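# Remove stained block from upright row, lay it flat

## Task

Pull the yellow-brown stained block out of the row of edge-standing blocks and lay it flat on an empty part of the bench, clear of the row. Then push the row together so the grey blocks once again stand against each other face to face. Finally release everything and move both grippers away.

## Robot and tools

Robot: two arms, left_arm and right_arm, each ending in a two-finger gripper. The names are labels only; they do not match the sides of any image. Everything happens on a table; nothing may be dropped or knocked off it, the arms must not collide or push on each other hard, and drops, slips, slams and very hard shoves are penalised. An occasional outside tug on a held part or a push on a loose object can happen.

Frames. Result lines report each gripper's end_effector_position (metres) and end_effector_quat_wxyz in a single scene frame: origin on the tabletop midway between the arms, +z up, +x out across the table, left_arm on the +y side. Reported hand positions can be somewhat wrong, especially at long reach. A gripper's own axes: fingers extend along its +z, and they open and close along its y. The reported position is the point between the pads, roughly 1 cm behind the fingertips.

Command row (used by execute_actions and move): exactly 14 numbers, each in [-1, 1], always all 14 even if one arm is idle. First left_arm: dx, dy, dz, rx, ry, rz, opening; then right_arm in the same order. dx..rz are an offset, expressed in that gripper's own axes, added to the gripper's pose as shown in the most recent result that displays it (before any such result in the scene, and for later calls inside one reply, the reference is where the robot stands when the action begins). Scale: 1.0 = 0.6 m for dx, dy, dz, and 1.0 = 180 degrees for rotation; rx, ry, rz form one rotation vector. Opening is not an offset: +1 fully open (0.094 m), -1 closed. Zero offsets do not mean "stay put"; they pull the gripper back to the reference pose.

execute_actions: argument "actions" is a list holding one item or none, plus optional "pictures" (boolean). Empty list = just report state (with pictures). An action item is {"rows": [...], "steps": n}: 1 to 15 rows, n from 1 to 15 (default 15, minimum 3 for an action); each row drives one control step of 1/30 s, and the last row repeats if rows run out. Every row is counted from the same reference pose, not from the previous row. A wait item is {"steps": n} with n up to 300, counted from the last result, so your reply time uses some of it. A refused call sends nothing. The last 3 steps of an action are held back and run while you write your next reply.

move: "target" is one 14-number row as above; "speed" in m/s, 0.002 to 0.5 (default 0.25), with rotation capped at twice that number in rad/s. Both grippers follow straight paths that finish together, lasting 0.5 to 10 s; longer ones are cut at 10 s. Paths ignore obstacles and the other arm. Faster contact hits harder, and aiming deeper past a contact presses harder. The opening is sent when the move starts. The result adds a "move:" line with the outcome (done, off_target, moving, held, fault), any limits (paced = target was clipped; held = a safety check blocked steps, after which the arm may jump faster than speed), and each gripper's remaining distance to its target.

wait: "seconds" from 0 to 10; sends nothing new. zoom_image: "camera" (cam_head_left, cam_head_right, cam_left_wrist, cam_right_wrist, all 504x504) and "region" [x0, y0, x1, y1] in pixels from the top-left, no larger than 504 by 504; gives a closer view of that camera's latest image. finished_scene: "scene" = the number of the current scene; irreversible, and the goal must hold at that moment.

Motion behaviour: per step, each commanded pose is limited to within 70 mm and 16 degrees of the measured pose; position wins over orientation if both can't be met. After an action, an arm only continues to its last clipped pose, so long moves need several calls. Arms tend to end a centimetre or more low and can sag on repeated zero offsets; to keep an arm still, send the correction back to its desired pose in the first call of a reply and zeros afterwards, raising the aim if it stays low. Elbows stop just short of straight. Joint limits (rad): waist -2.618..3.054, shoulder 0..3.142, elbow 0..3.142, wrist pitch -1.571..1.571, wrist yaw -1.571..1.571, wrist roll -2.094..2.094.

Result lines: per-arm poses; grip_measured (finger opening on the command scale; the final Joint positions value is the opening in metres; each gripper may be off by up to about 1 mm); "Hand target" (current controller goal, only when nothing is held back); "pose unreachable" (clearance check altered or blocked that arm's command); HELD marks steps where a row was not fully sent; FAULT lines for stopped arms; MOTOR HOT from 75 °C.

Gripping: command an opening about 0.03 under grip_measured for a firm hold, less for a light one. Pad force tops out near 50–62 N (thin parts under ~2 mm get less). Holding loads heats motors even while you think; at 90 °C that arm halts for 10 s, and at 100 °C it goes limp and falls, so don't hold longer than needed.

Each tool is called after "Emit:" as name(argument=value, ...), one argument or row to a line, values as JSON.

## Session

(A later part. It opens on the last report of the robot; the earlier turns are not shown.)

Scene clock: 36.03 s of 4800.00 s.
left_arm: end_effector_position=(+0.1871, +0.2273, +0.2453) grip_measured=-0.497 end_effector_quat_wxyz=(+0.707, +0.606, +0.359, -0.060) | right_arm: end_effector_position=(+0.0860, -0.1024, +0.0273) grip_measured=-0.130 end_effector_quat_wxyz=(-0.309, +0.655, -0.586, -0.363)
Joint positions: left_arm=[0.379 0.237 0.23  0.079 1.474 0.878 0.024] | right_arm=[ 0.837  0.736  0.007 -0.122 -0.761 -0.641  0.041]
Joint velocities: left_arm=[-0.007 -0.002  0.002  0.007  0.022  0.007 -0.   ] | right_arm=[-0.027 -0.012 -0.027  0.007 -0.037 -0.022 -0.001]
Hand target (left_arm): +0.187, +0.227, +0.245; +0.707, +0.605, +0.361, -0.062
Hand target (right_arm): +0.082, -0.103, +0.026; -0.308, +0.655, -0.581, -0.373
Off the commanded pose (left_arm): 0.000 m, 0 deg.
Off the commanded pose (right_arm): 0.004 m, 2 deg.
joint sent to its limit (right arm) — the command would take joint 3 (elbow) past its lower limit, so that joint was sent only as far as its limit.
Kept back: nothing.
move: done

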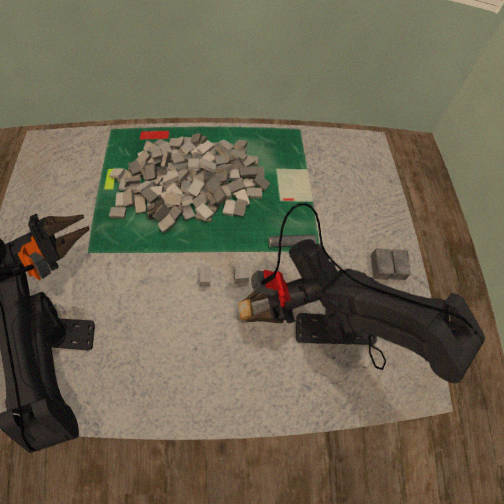

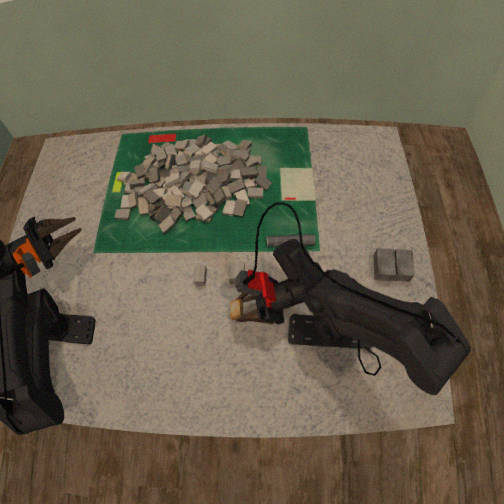

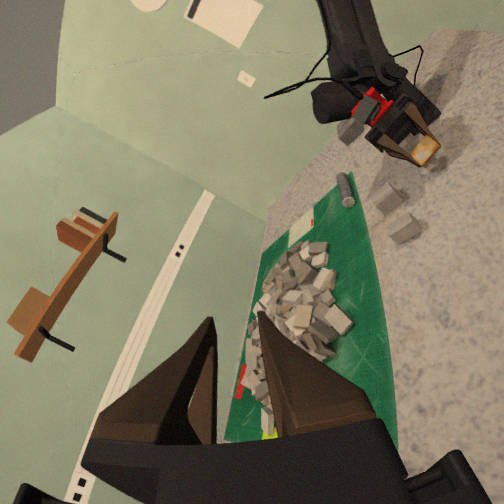

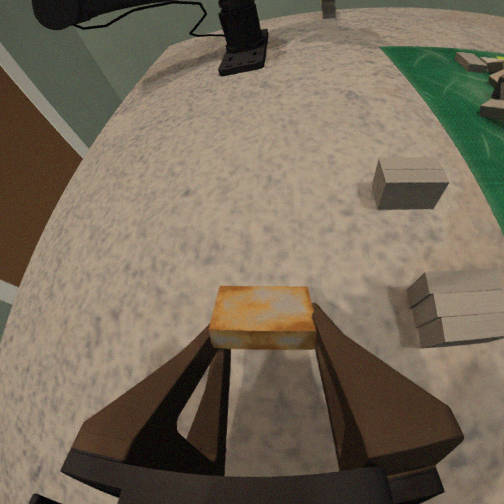

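Emit:
move(
  target=[0,0,0,0,0,0,-0.5,0.013,0,0.011,0,-0.02,0,-0.16],
  speed=0.05,
)

Emit:
move(
  target=[0,0,0,0,0,0,-0.5,0,0,0,0,0,0,0.3],
)

Emit:
move(
  target=[0,0,0,0,0,0,-0.5,-0.03,0,-0.13,0,0,0,0.3],
  speed=0.15,
)

Scene clock: 37.43 s of 4800.00 s.
left_arm: end_effector_position=(+0.1870, +0.2273, +0.2457) grip_measured=-0.497 end_effector_quat_wxyz=(+0.707, +0.607, +0.358, -0.059) | right_arm: end_effector_position=(+0.0901, -0.1001, +0.0190) grip_measured=-0.130 end_effector_quat_wxyz=(-0.301, +0.659, -0.581, -0.371)
Joint positions: left_arm=[0.379 0.237 0.23  0.084 1.474 0.878 0.024] | right_arm=[ 0.8    0.932  0.007  0.024 -0.806 -0.698  0.041]
Joint velocities: left_arm=[-0.012 -0.022  0.012 -0.051  0.051 -0.007 -0.   ] | right_arm=[-0.007 -0.007 -0.017  0.066  0.037  0.007 -0.001]
Hand target (left_arm): +0.187, +0.227, +0.245; +0.707, +0.606, +0.359, -0.060
Hand target (right_arm): +0.086, -0.101, +0.018; -0.299, +0.658, -0.575, -0.382
Off the commanded pose (left_arm): 0.000 m, 0 deg.
Off the commanded pose (right_arm): 0.005 m, 4 deg.
joint sent to its limit (right arm) — the command would take joint 3 (elbow) past its lower limit, so that joint was sent only as far as its limit.
Kept back: nothing.
move: off_target (right_arm)

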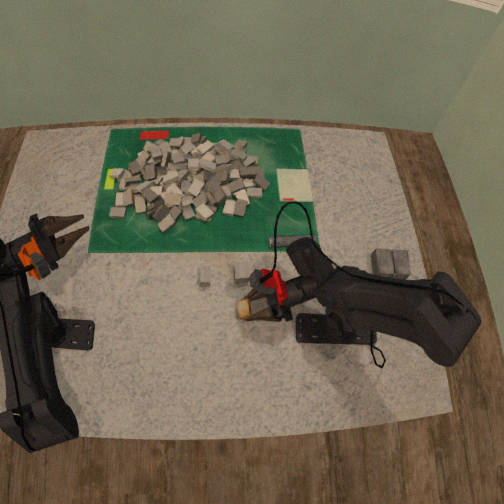

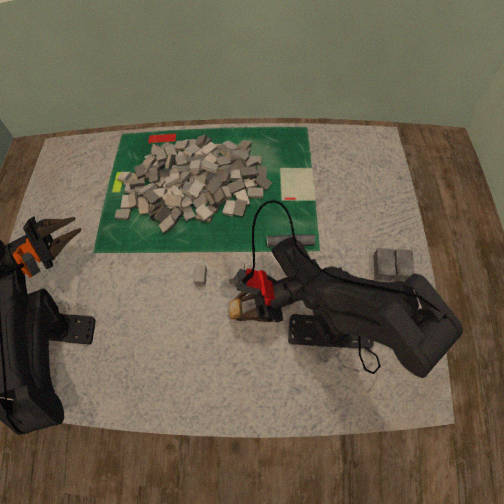

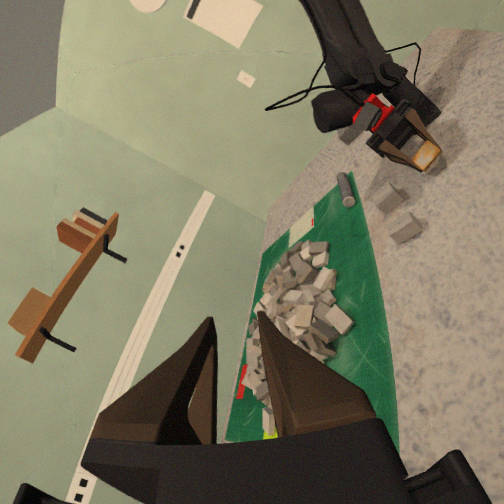

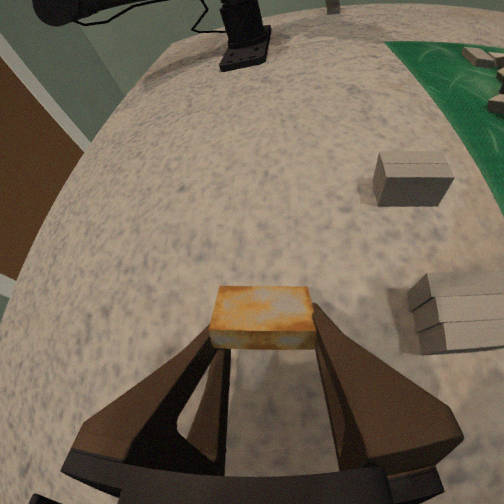

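Scene clock: 37.93 s of 4800.00 s.
left_arm: end_effector_position=(+0.1870, +0.2273, +0.2460) grip_measured=-0.497 end_effector_quat_wxyz=(+0.708, +0.607, +0.357, -0.057) | right_arm: end_effector_position=(+0.0902, -0.1001, +0.0189) grip_measured=+0.298 end_effector_quat_wxyz=(-0.301, +0.659, -0.581, -0.371)
Joint positions: left_arm=[0.379 0.237 0.23  0.088 1.474 0.878 0.024] | right_arm=[ 0.8    0.932  0.007  0.024 -0.804 -0.698  0.061]
Joint velocities: left_arm=[ 0.002  0.017 -0.007  0.051  0.022 -0.139 -0.001] | right_arm=[ 0.002  0.007 -0.012  0.007  0.007  0.007 -0.001]
Hand target (left_arm): +0.187, +0.227, +0.246; +0.707, +0.607, +0.358, -0.059
Hand target (right_arm): +0.090, -0.100, +0.019; -0.301, +0.659, -0.581, -0.371
Off the commanded pose (left_arm): 0.000 m, 0 deg.
Off the commanded pose (right_arm): 0.000 m, 0 deg.
Kept back: nothing.
move: done

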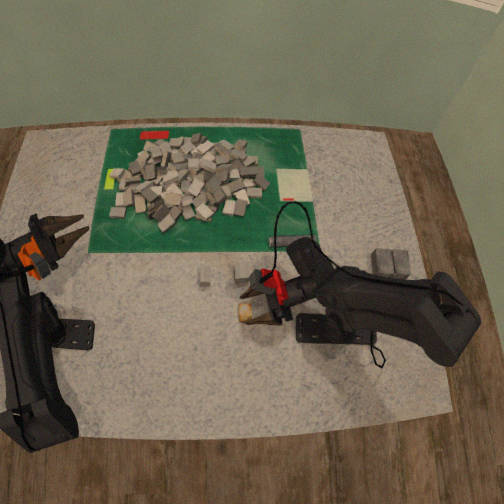

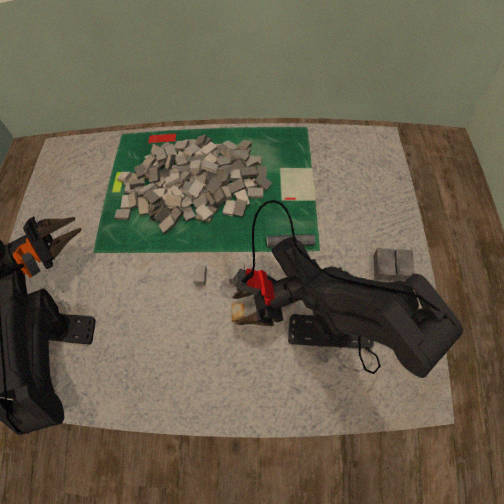

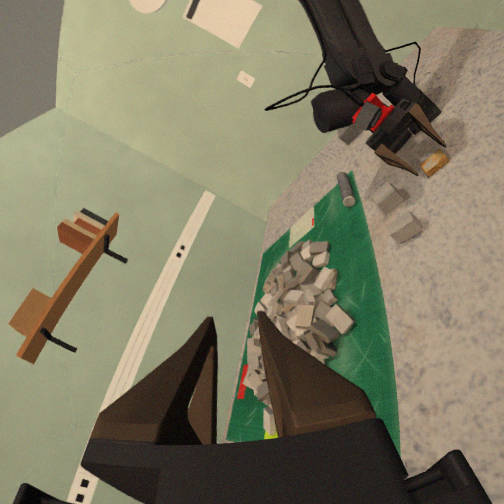

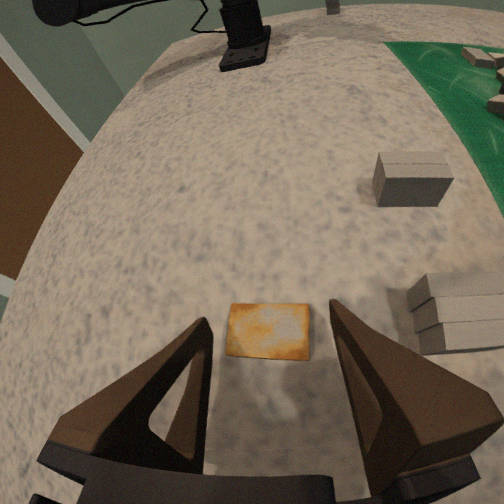

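Scene clock: 39.83 s of 4800.00 s.
left_arm: end_effector_position=(+0.1870, +0.2272, +0.2464) grip_measured=-0.497 end_effector_quat_wxyz=(+0.708, +0.608, +0.355, -0.056) | right_arm: end_effector_position=(+0.0953, -0.1568, +0.0663) grip_measured=+0.298 end_effector_quat_wxyz=(-0.289, +0.665, -0.583, -0.367)
Joint positions: left_arm=[0.379 0.237 0.23  0.092 1.474 0.878 0.024] | right_arm=[ 0.233  0.886  0.297 -1.05  -0.97  -1.601  0.061]
Joint velocities: left_arm=[-0.017 -0.002  0.002 -0.037  0.037 -0.007 -0.001] | right_arm=[-0.007  0.007 -0.012 -0.139 -0.051 -0.11  -0.001]
Hand target (left_arm): +0.187, +0.227, +0.246; +0.708, +0.607, +0.357, -0.057
Hand target (right_arm): +0.099, -0.155, +0.075; -0.296, +0.660, -0.580, -0.374
Off the commanded pose (left_arm): 0.000 m, 0 deg.
Off the commanded pose (right_arm): 0.011 m, 2 deg.
Kept back: nothing.
move: off_target (right_arm)

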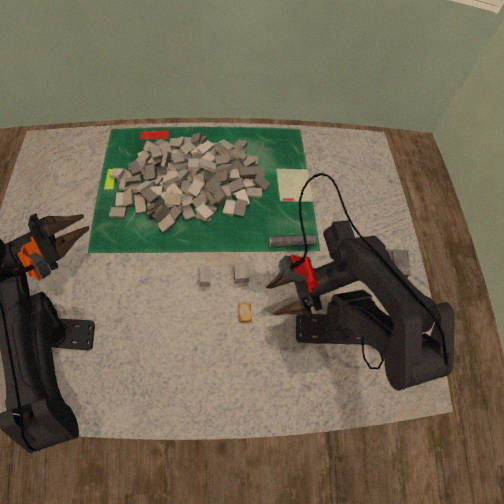

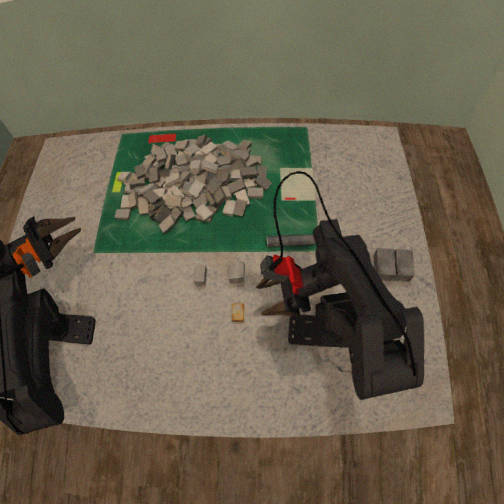

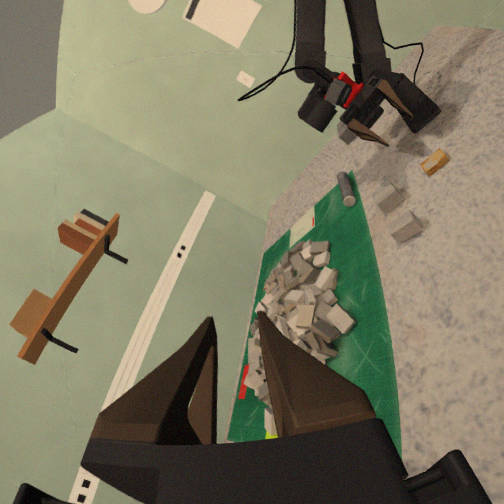

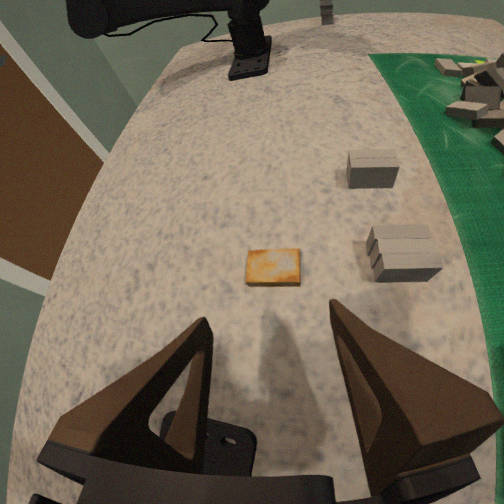

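Emit:
move(
  target=[0,0,0,0,0,0,-0.5,-0.063,-0.164,0.05,0,0.312,0,0.45],
  speed=0.15,
)

Scene clock: 43.87 s of 4800.00 s.
left_arm: end_effector_position=(+0.1869, +0.2272, +0.2468) grip_measured=-0.497 end_effector_quat_wxyz=(+0.708, +0.609, +0.354, -0.054) | right_arm: end_effector_position=(+0.1874, -0.1005, +0.0777) grip_measured=+0.448 end_effector_quat_wxyz=(+0.007, +0.757, -0.653, -0.004)
Joint positions: left_arm=[0.379 0.237 0.23  0.097 1.474 0.878 0.024] | right_arm=[ 1.047  1.564  1.098 -1.118 -0.009 -0.767  0.068]
Joint velocities: left_arm=[-0.022  0.007  0.002 -0.051  0.081 -0.022  0.   ] | right_arm=[-0.002 -0.022 -0.007  0.022 -0.007 -0.051 -0.001]
Hand target (left_arm): +0.187, +0.227, +0.246; +0.708, +0.608, +0.355, -0.056
Hand target (right_arm): +0.188, -0.097, +0.081; +0.009, +0.757, -0.653, -0.001
Off the commanded pose (left_arm): 0.000 m, 0 deg.
Off the commanded pose (right_arm): 0.005 m, 2 deg.
Kept back: nothing.
move: done

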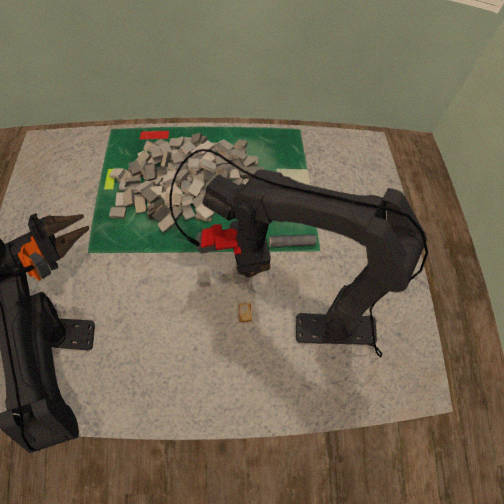

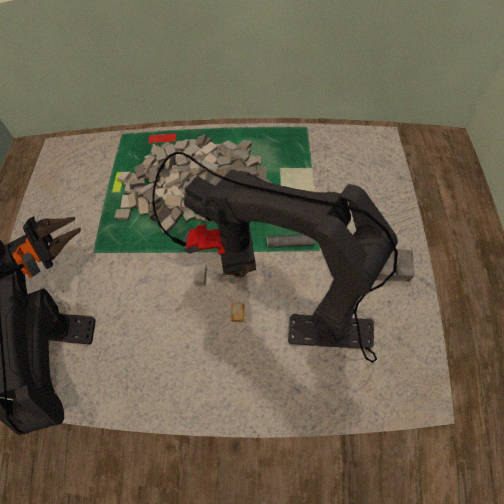

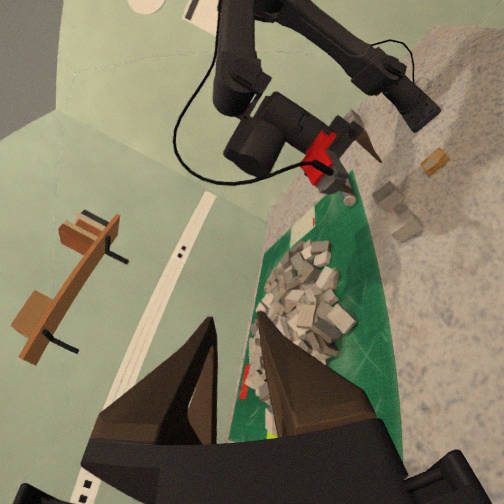

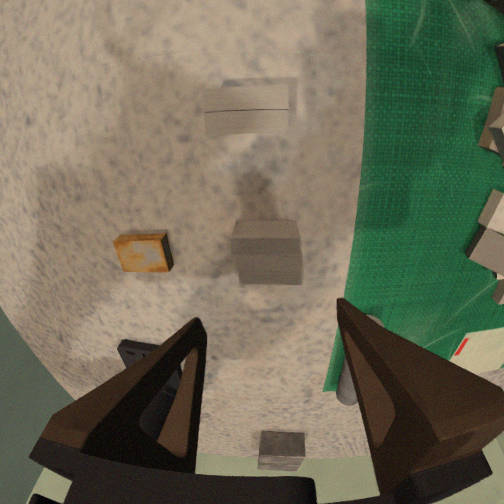

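Emit:
move(
  target=[0,0,0,0,0,0,-0.5,-0.005,0,0.1,0,0,0,0.45],
  speed=0.1,
)

Scene clock: 45.30 s of 4800.00 s.
left_arm: end_effector_position=(+0.1869, +0.2272, +0.2472) grip_measured=-0.497 end_effector_quat_wxyz=(+0.708, +0.609, +0.352, -0.052) | right_arm: end_effector_position=(+0.1894, -0.0957, +0.0251) grip_measured=+0.448 end_effector_quat_wxyz=(-0.001, +0.757, -0.654, -0.004)
Joint positions: left_arm=[0.379 0.237 0.23  0.101 1.474 0.878 0.024] | right_arm=[ 1.052  1.637  0.952 -0.884 -0.008 -0.761  0.068]
Joint velocities: left_arm=[-0.002 -0.012  0.002 -0.022 -0.051  0.007  0.001] | right_arm=[-0.012 -0.007 -0.002  0.007  0.022  0.007 -0.001]
Hand target (left_arm): +0.187, +0.227, +0.247; +0.708, +0.609, +0.354, -0.054
Hand target (right_arm): +0.185, -0.098, +0.018; +0.007, +0.757, -0.653, -0.004
Off the commanded pose (left_arm): 0.000 m, 0 deg.
Off the commanded pose (right_arm): 0.008 m, 1 deg.
Kept back: nothing.
move: done

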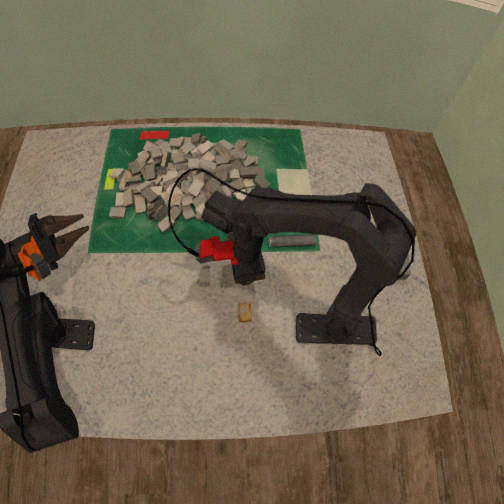

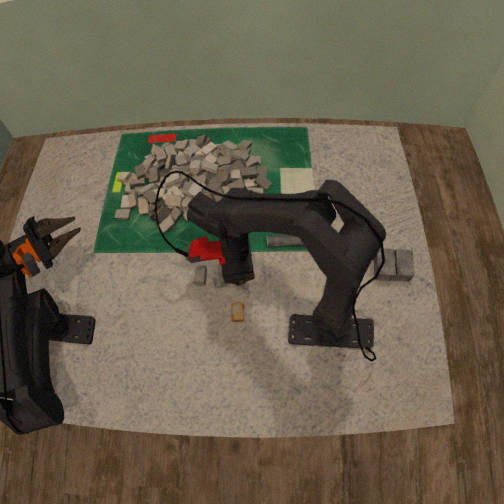

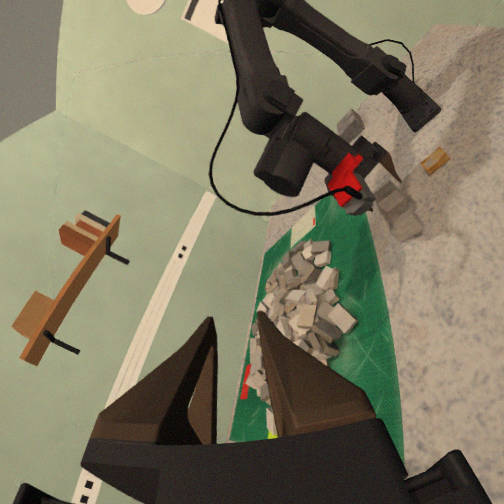

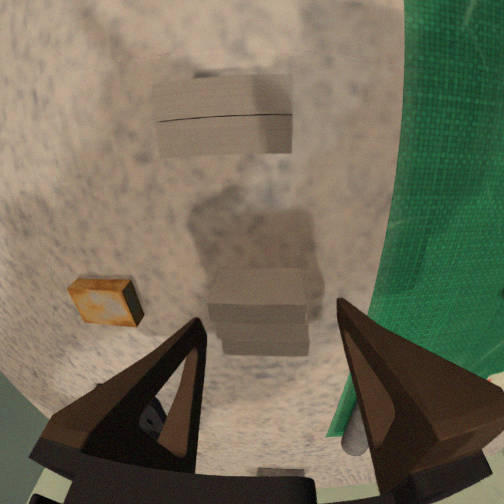

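Emit:
move(
  target=[0,0,0,0,0,0,-0.5,0.03,0.004,0.016,0,0,0,0.45],
  speed=0.06,
)

Emit:
move(
  target=[0,0,0,0,0,0,-0.5,0,0,0,0,0,0,-0.14],
)

Scene clock: 46.40 s of 4800.00 s.
left_arm: end_effector_position=(+0.1869, +0.2272, +0.2476) grip_measured=-0.497 end_effector_quat_wxyz=(+0.709, +0.610, +0.351, -0.051) | right_arm: end_effector_position=(+0.1886, -0.1117, +0.0145) grip_measured=+0.448 end_effector_quat_wxyz=(+0.008, +0.756, -0.654, -0.004)
Joint positions: left_arm=[0.379 0.237 0.23  0.106 1.474 0.878 0.024] | right_arm=[ 1.018  1.624  0.891 -0.854 -0.008 -0.794  0.068]
Joint velocities: left_arm=[-0.017  0.002  0.012  0.022  0.051  0.022 -0.001] | right_arm=[-0.012 -0.007  0.002  0.051 -0.022 -0.007  0.001]
Hand target (left_arm): +0.187, +0.227, +0.247; +0.708, +0.609, +0.352, -0.052
Hand target (right_arm): +0.190, -0.114, +0.015; -0.000, +0.757, -0.654, -0.004
Off the commanded pose (left_arm): 0.000 m, 0 deg.
Off the commanded pose (right_arm): 0.002 m, 1 deg.
Kept back: nothing.
move: done

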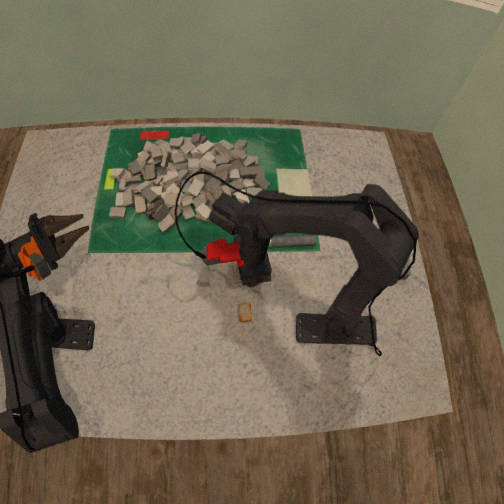

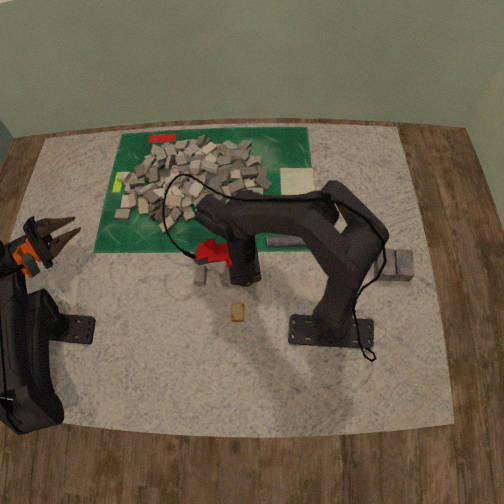

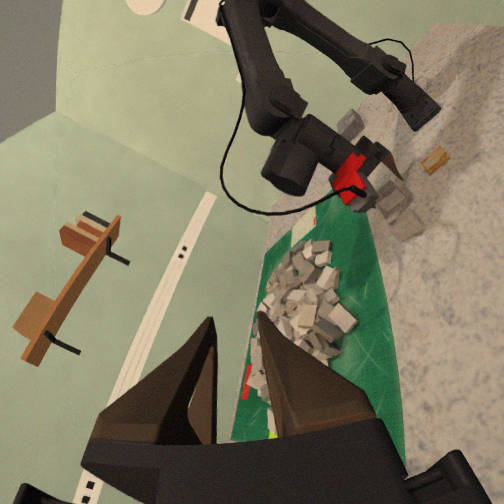

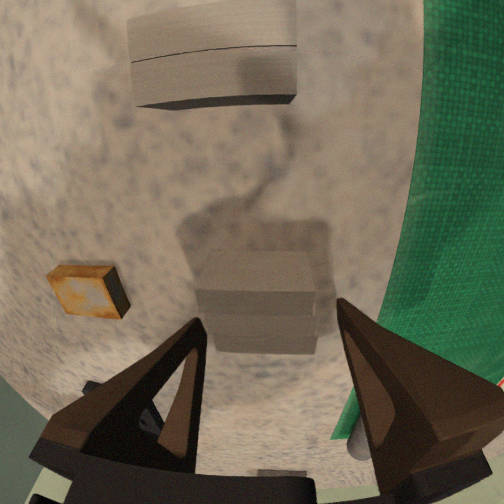

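Scene clock: 46.90 s of 4800.00 s.
left_arm: end_effector_position=(+0.1868, +0.2272, +0.2480) grip_measured=-0.497 end_effector_quat_wxyz=(+0.709, +0.611, +0.350, -0.050) | right_arm: end_effector_position=(+0.1887, -0.1116, +0.0145) grip_measured=-0.115 end_effector_quat_wxyz=(+0.008, +0.756, -0.654, -0.004)
Joint positions: left_arm=[0.379 0.237 0.23  0.11  1.474 0.878 0.024] | right_arm=[ 1.018  1.624  0.891 -0.853 -0.008 -0.794  0.042]
Joint velocities: left_arm=[ 0.007 -0.002  0.002 -0.022 -0.022  0.007  0.   ] | right_arm=[ 0.022 -0.002  0.007  0.037 -0.037  0.051  0.   ]
Hand target (left_arm): +0.187, +0.227, +0.248; +0.709, +0.610, +0.351, -0.051
Hand target (right_arm): +0.189, -0.112, +0.015; +0.008, +0.756, -0.654, -0.004
Off the commanded pose (left_arm): 0.000 m, 0 deg.
Off the commanded pose (right_arm): 0.000 m, 0 deg.
Kept back: nothing.
move: done

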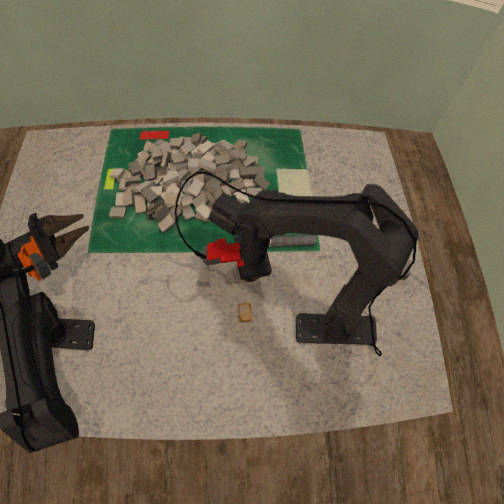

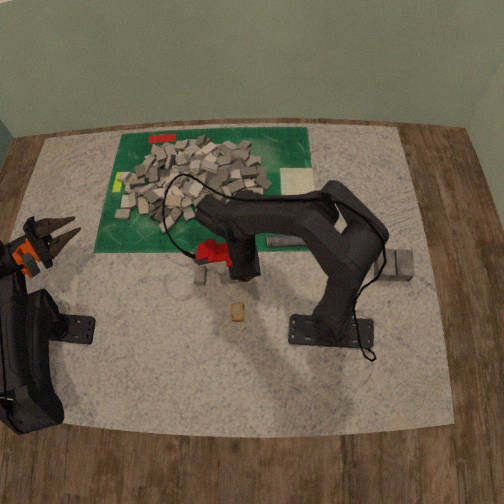

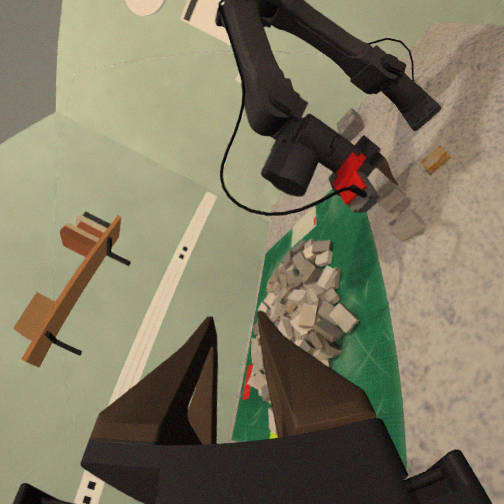

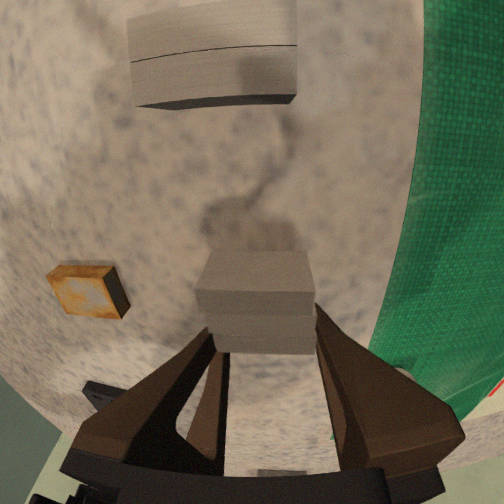

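Emit:
move(
  target=[0,0,0,0,0,0,-0.5,-0.085,0.012,-0.003,0,0,0,-0.14],
  speed=0.05,
)

Scene clock: 48.47 s of 4800.00 s.
left_arm: end_effector_position=(+0.1868, +0.2272, +0.2483) grip_measured=-0.497 end_effector_quat_wxyz=(+0.709, +0.611, +0.348, -0.048) | right_arm: end_effector_position=(+0.1751, -0.0774, +0.0153) grip_measured=-0.115 end_effector_quat_wxyz=(+0.017, +0.757, -0.653, +0.013)
Joint positions: left_arm=[0.379 0.237 0.23  0.114 1.474 0.878 0.024] | right_arm=[ 1.151  1.72   1.001 -0.89   0.019 -0.662  0.042]
Joint velocities: left_arm=[-0.002 -0.002  0.002  0.007 -0.051  0.037 -0.   ] | right_arm=[-0.007  0.002 -0.022 -0.007 -0.066  0.022 -0.001]
Hand target (left_arm): +0.187, +0.227, +0.248; +0.709, +0.610, +0.350, -0.050
Hand target (right_arm): +0.174, -0.063, +0.017; +0.007, +0.757, -0.654, -0.003
Off the commanded pose (left_arm): 0.000 m, 0 deg.
Off the commanded pose (right_arm): 0.015 m, 2 deg.
Kept back: nothing.
move: off_target (right_arm)

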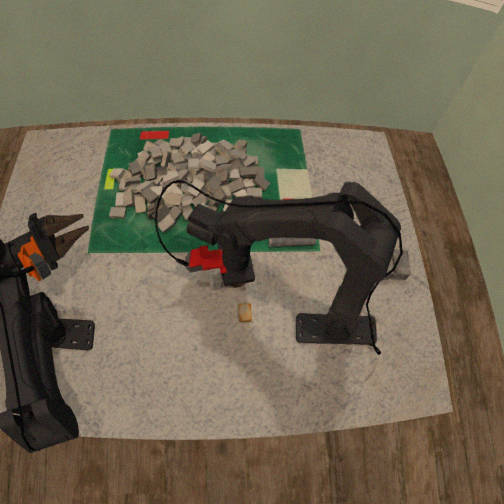

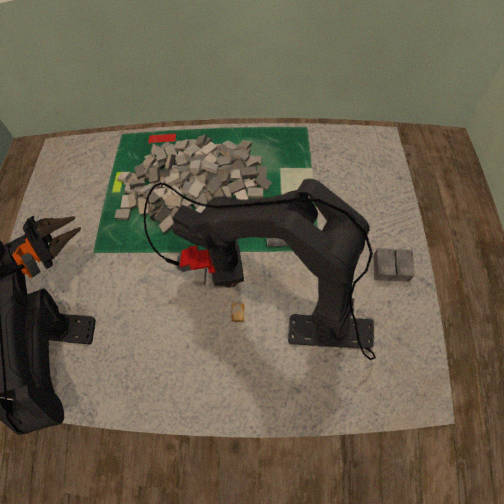

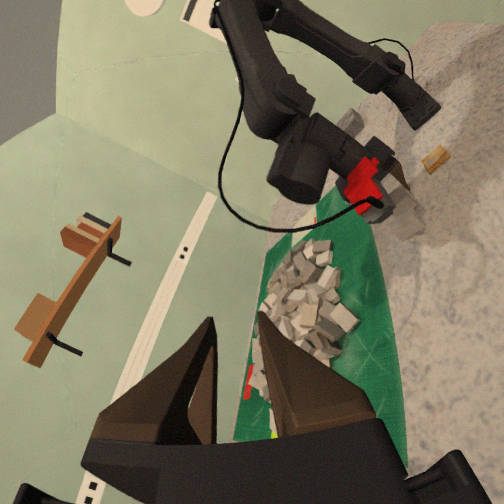

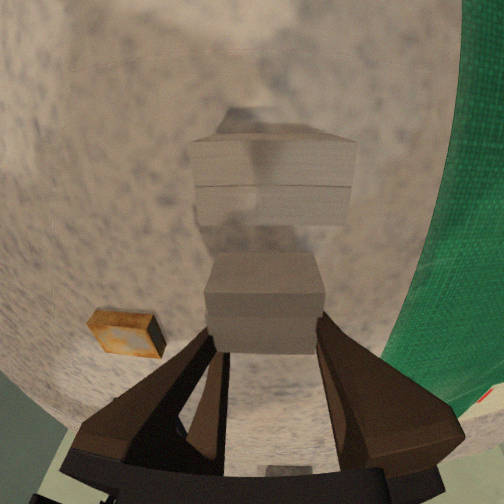

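Emit:
move(
  target=[0,0,0,0,0,0,-0.5,-0.042,-0.008,-0.003,0,0,0,-0.14],
  speed=0.04,
)

Scene clock: 49.63 s of 4800.00 s.
left_arm: end_effector_position=(+0.1868, +0.2272, +0.2487) grip_measured=-0.497 end_effector_quat_wxyz=(+0.709, +0.612, +0.347, -0.046) | right_arm: end_effector_position=(+0.1743, -0.0692, +0.0158) grip_measured=-0.115 end_effector_quat_wxyz=(+0.034, +0.757, -0.652, +0.026)
Joint positions: left_arm=[0.379 0.237 0.23  0.118 1.474 0.878 0.024] | right_arm=[ 1.179  1.778  1.071 -0.941  0.036 -0.634  0.042]
Joint velocities: left_arm=[-0.032  0.007 -0.012 -0.037  0.022 -0.066  0.   ] | right_arm=[-0.002  0.012  0.012 -0.022  0.051 -0.037 -0.   ]
Hand target (left_arm): +0.187, +0.227, +0.248; +0.709, +0.611, +0.348, -0.048
Hand target (right_arm): +0.176, -0.052, +0.017; +0.016, +0.757, -0.653, +0.013
Off the commanded pose (left_arm): 0.000 m, 0 deg.
Off the commanded pose (right_arm): 0.018 m, 2 deg.
Kept back: nothing.
move: off_target (right_arm)

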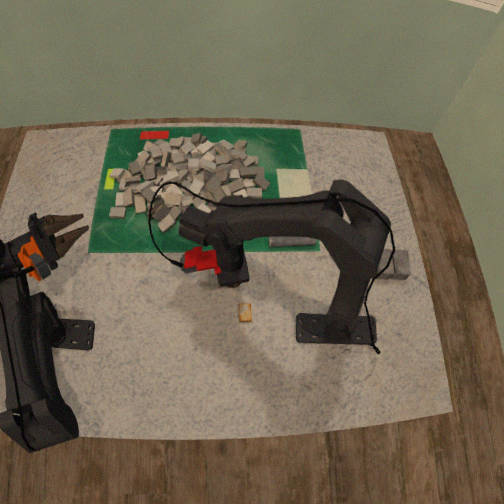

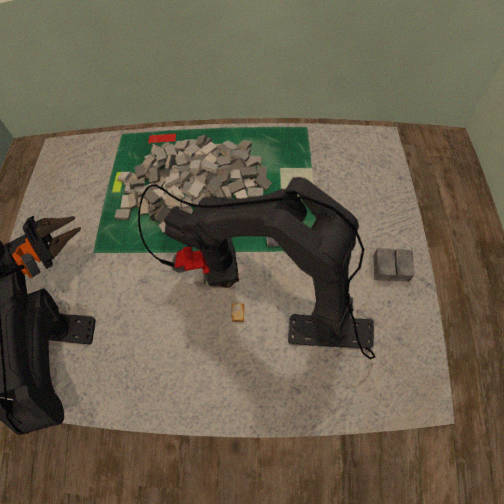

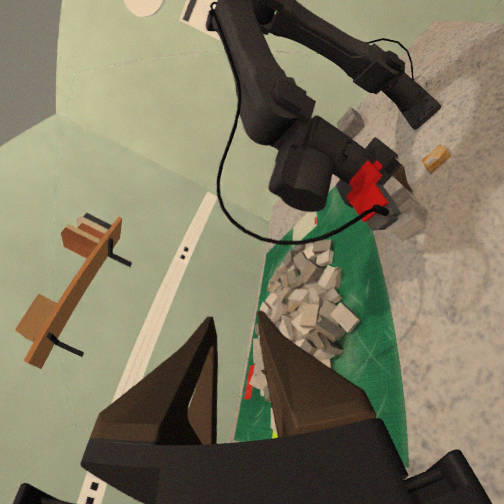

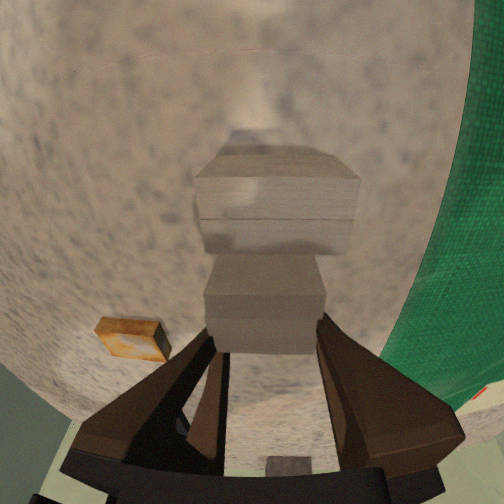

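Emit:
move(
  target=[0,0,0,0,0,0,-0.5,0,0,0,0,0,0,0.3],
)

Emit:
move(
  target=[0,0,0,0,0,0,-0.5,-0.02,0,-0.12,0,0,0.5,1],
  speed=0.2,
)

Scene clock: 50.57 s of 4800.00 s.
left_arm: end_effector_position=(+0.1867, +0.2272, +0.2491) grip_measured=-0.497 end_effector_quat_wxyz=(+0.710, +0.612, +0.345, -0.045) | right_arm: end_effector_position=(+0.1743, -0.0694, +0.0159) grip_measured=+0.298 end_effector_quat_wxyz=(+0.034, +0.757, -0.652, +0.027)
Joint positions: left_arm=[0.379 0.237 0.23  0.123 1.474 0.878 0.024] | right_arm=[ 1.179  1.778  1.071 -0.942  0.037 -0.634  0.061]
Joint velocities: left_arm=[ 0.017 -0.007 -0.002  0.051  0.11   0.037  0.001] | right_arm=[-0.007 -0.012 -0.007  0.11  -0.037  0.007 -0.001]
Hand target (left_arm): +0.187, +0.227, +0.249; +0.709, +0.612, +0.347, -0.046
Hand target (right_arm): +0.174, -0.069, +0.016; +0.033, +0.757, -0.652, +0.026
Off the commanded pose (left_arm): 0.000 m, 0 deg.
Off the commanded pose (right_arm): 0.000 m, 0 deg.
Kept back: nothing.
move: done

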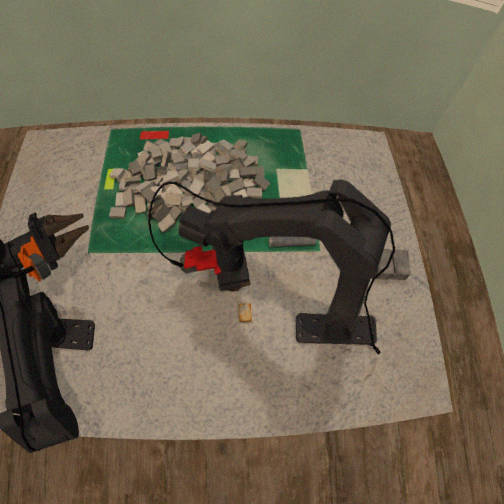

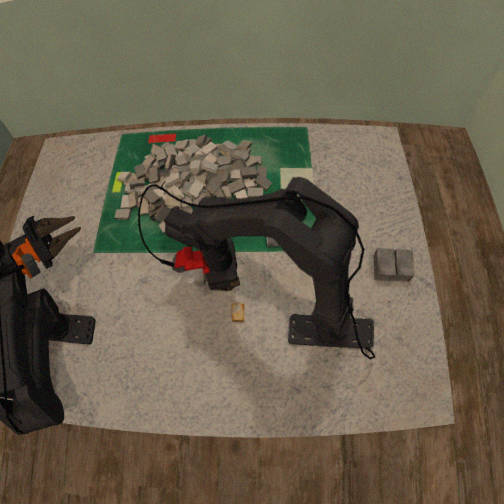

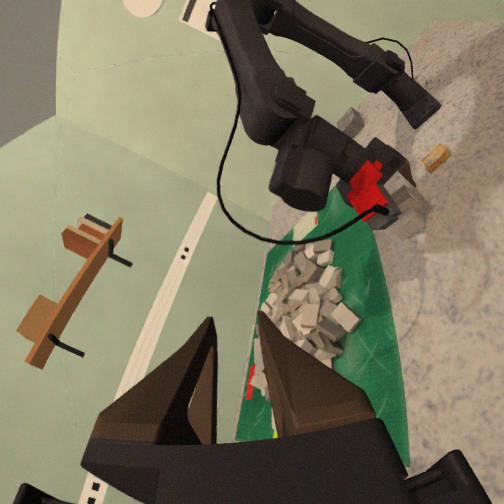

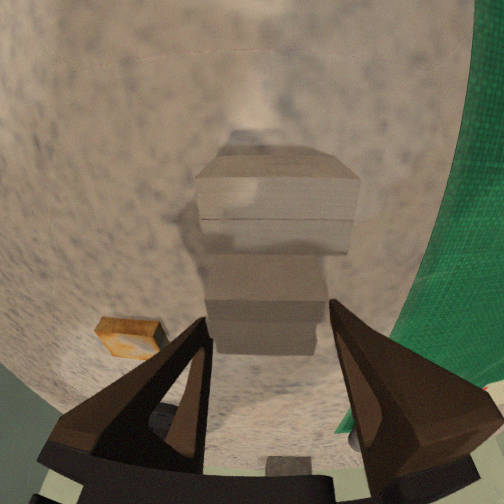

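Scene clock: 55.03 s of 4800.00 s.
left_arm: end_effector_position=(+0.1867, +0.2271, +0.2495) grip_measured=-0.497 end_effector_quat_wxyz=(+0.710, +0.613, +0.344, -0.044) | right_arm: end_effector_position=(+0.1743, -0.0574, +0.0747) grip_measured=+1.000 end_effector_quat_wxyz=(-0.013, -0.075, +0.996, -0.055)
Joint positions: left_arm=[0.379 0.237 0.23  0.127 1.474 0.878 0.024] | right_arm=[ 1.197  1.767  1.303 -1.214  0.035  0.953  0.094]
Joint velocities: left_arm=[ 0.002  0.002 -0.002  0.037  0.007  0.037  0.001] | right_arm=[-0.012 -0.007 -0.002 -0.066  0.007 -0.007  0.   ]
Hand target (left_arm): +0.187, +0.227, +0.249; +0.710, +0.612, +0.345, -0.045
Hand target (right_arm): +0.174, -0.052, +0.086; -0.005, -0.074, +0.996, -0.043
Off the commanded pose (left_arm): 0.000 m, 0 deg.
Off the commanded pose (right_arm): 0.013 m, 2 deg.
Kept back: nothing.
move: off_target (right_arm)

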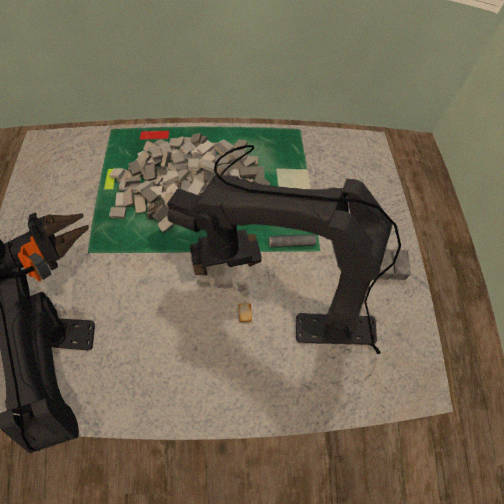

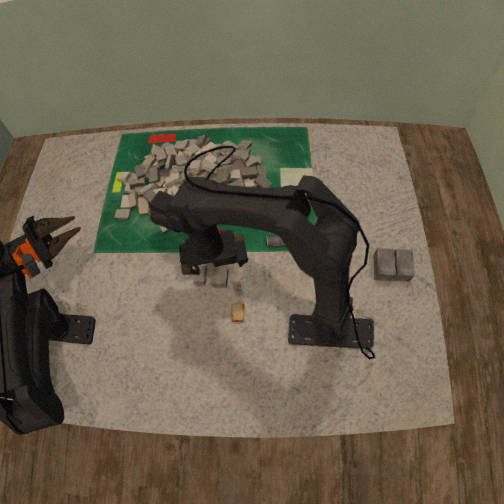

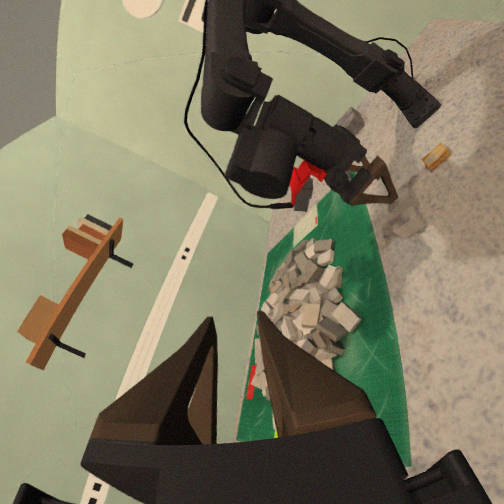

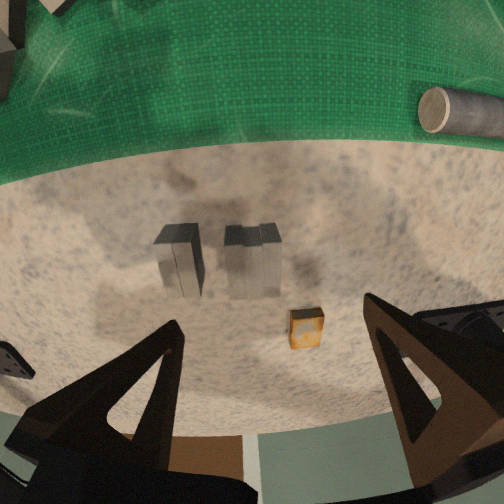

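Emit:
move(
  target=[0,0,0,0,0,0,-0.5,0,0.035,0.045,0,0,-0.03,1],
  speed=0.1,
)

Scene clock: 56.20 s of 4800.00 s.
left_arm: end_effector_position=(+0.1867, +0.2271, +0.2498) grip_measured=-0.497 end_effector_quat_wxyz=(+0.710, +0.614, +0.343, -0.042) | right_arm: end_effector_position=(+0.1736, -0.0381, +0.0538) grip_measured=+1.000 end_effector_quat_wxyz=(-0.010, -0.114, +0.992, -0.048)
Joint positions: left_arm=[0.379 0.237 0.23  0.131 1.474 0.878 0.024] | right_arm=[ 1.227  1.834  1.303 -1.131  0.033  0.904  0.094]
Joint velocities: left_arm=[-0.017  0.007  0.002 -0.022 -0.007 -0.051 -0.002] | right_arm=[-0.007 -0.007 -0.007  0.022  0.007 -0.007  0.   ]
Hand target (left_arm): +0.187, +0.227, +0.249; +0.710, +0.613, +0.344, -0.044
Hand target (right_arm): +0.170, -0.040, +0.046; -0.015, -0.122, +0.991, -0.054
Off the commanded pose (left_arm): 0.000 m, 0 deg.
Off the commanded pose (right_arm): 0.009 m, 1 deg.
Kept back: nothing.
move: done

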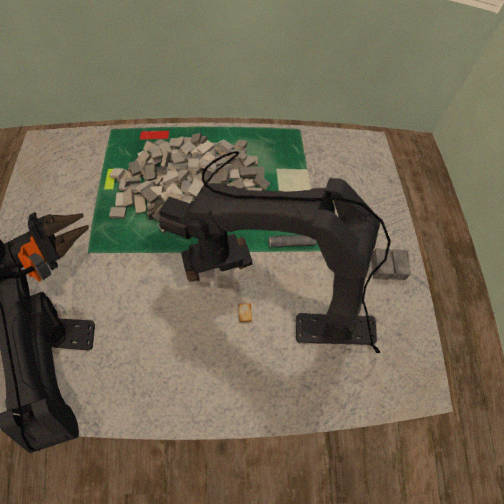

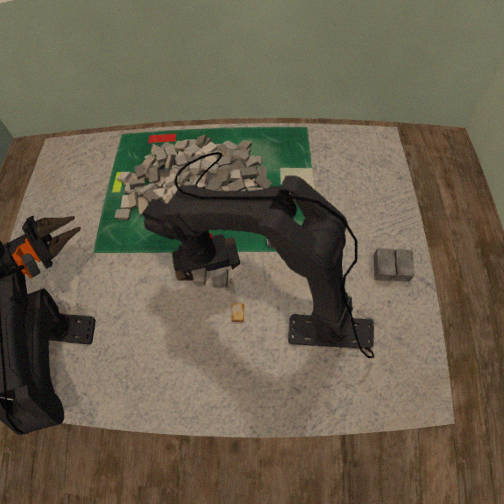

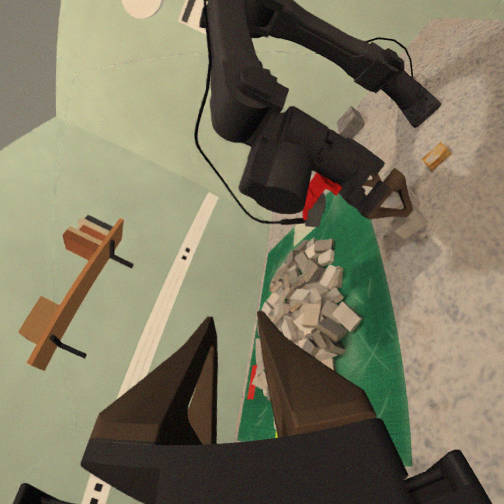

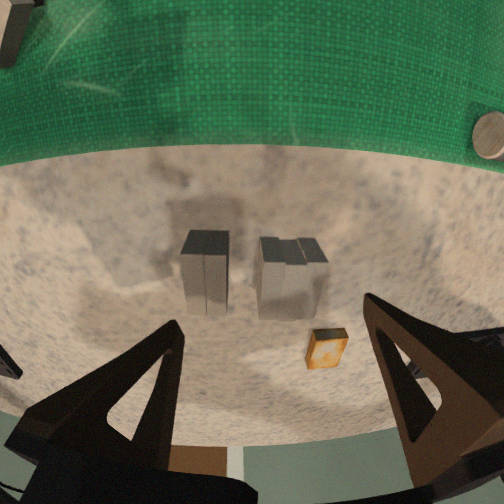

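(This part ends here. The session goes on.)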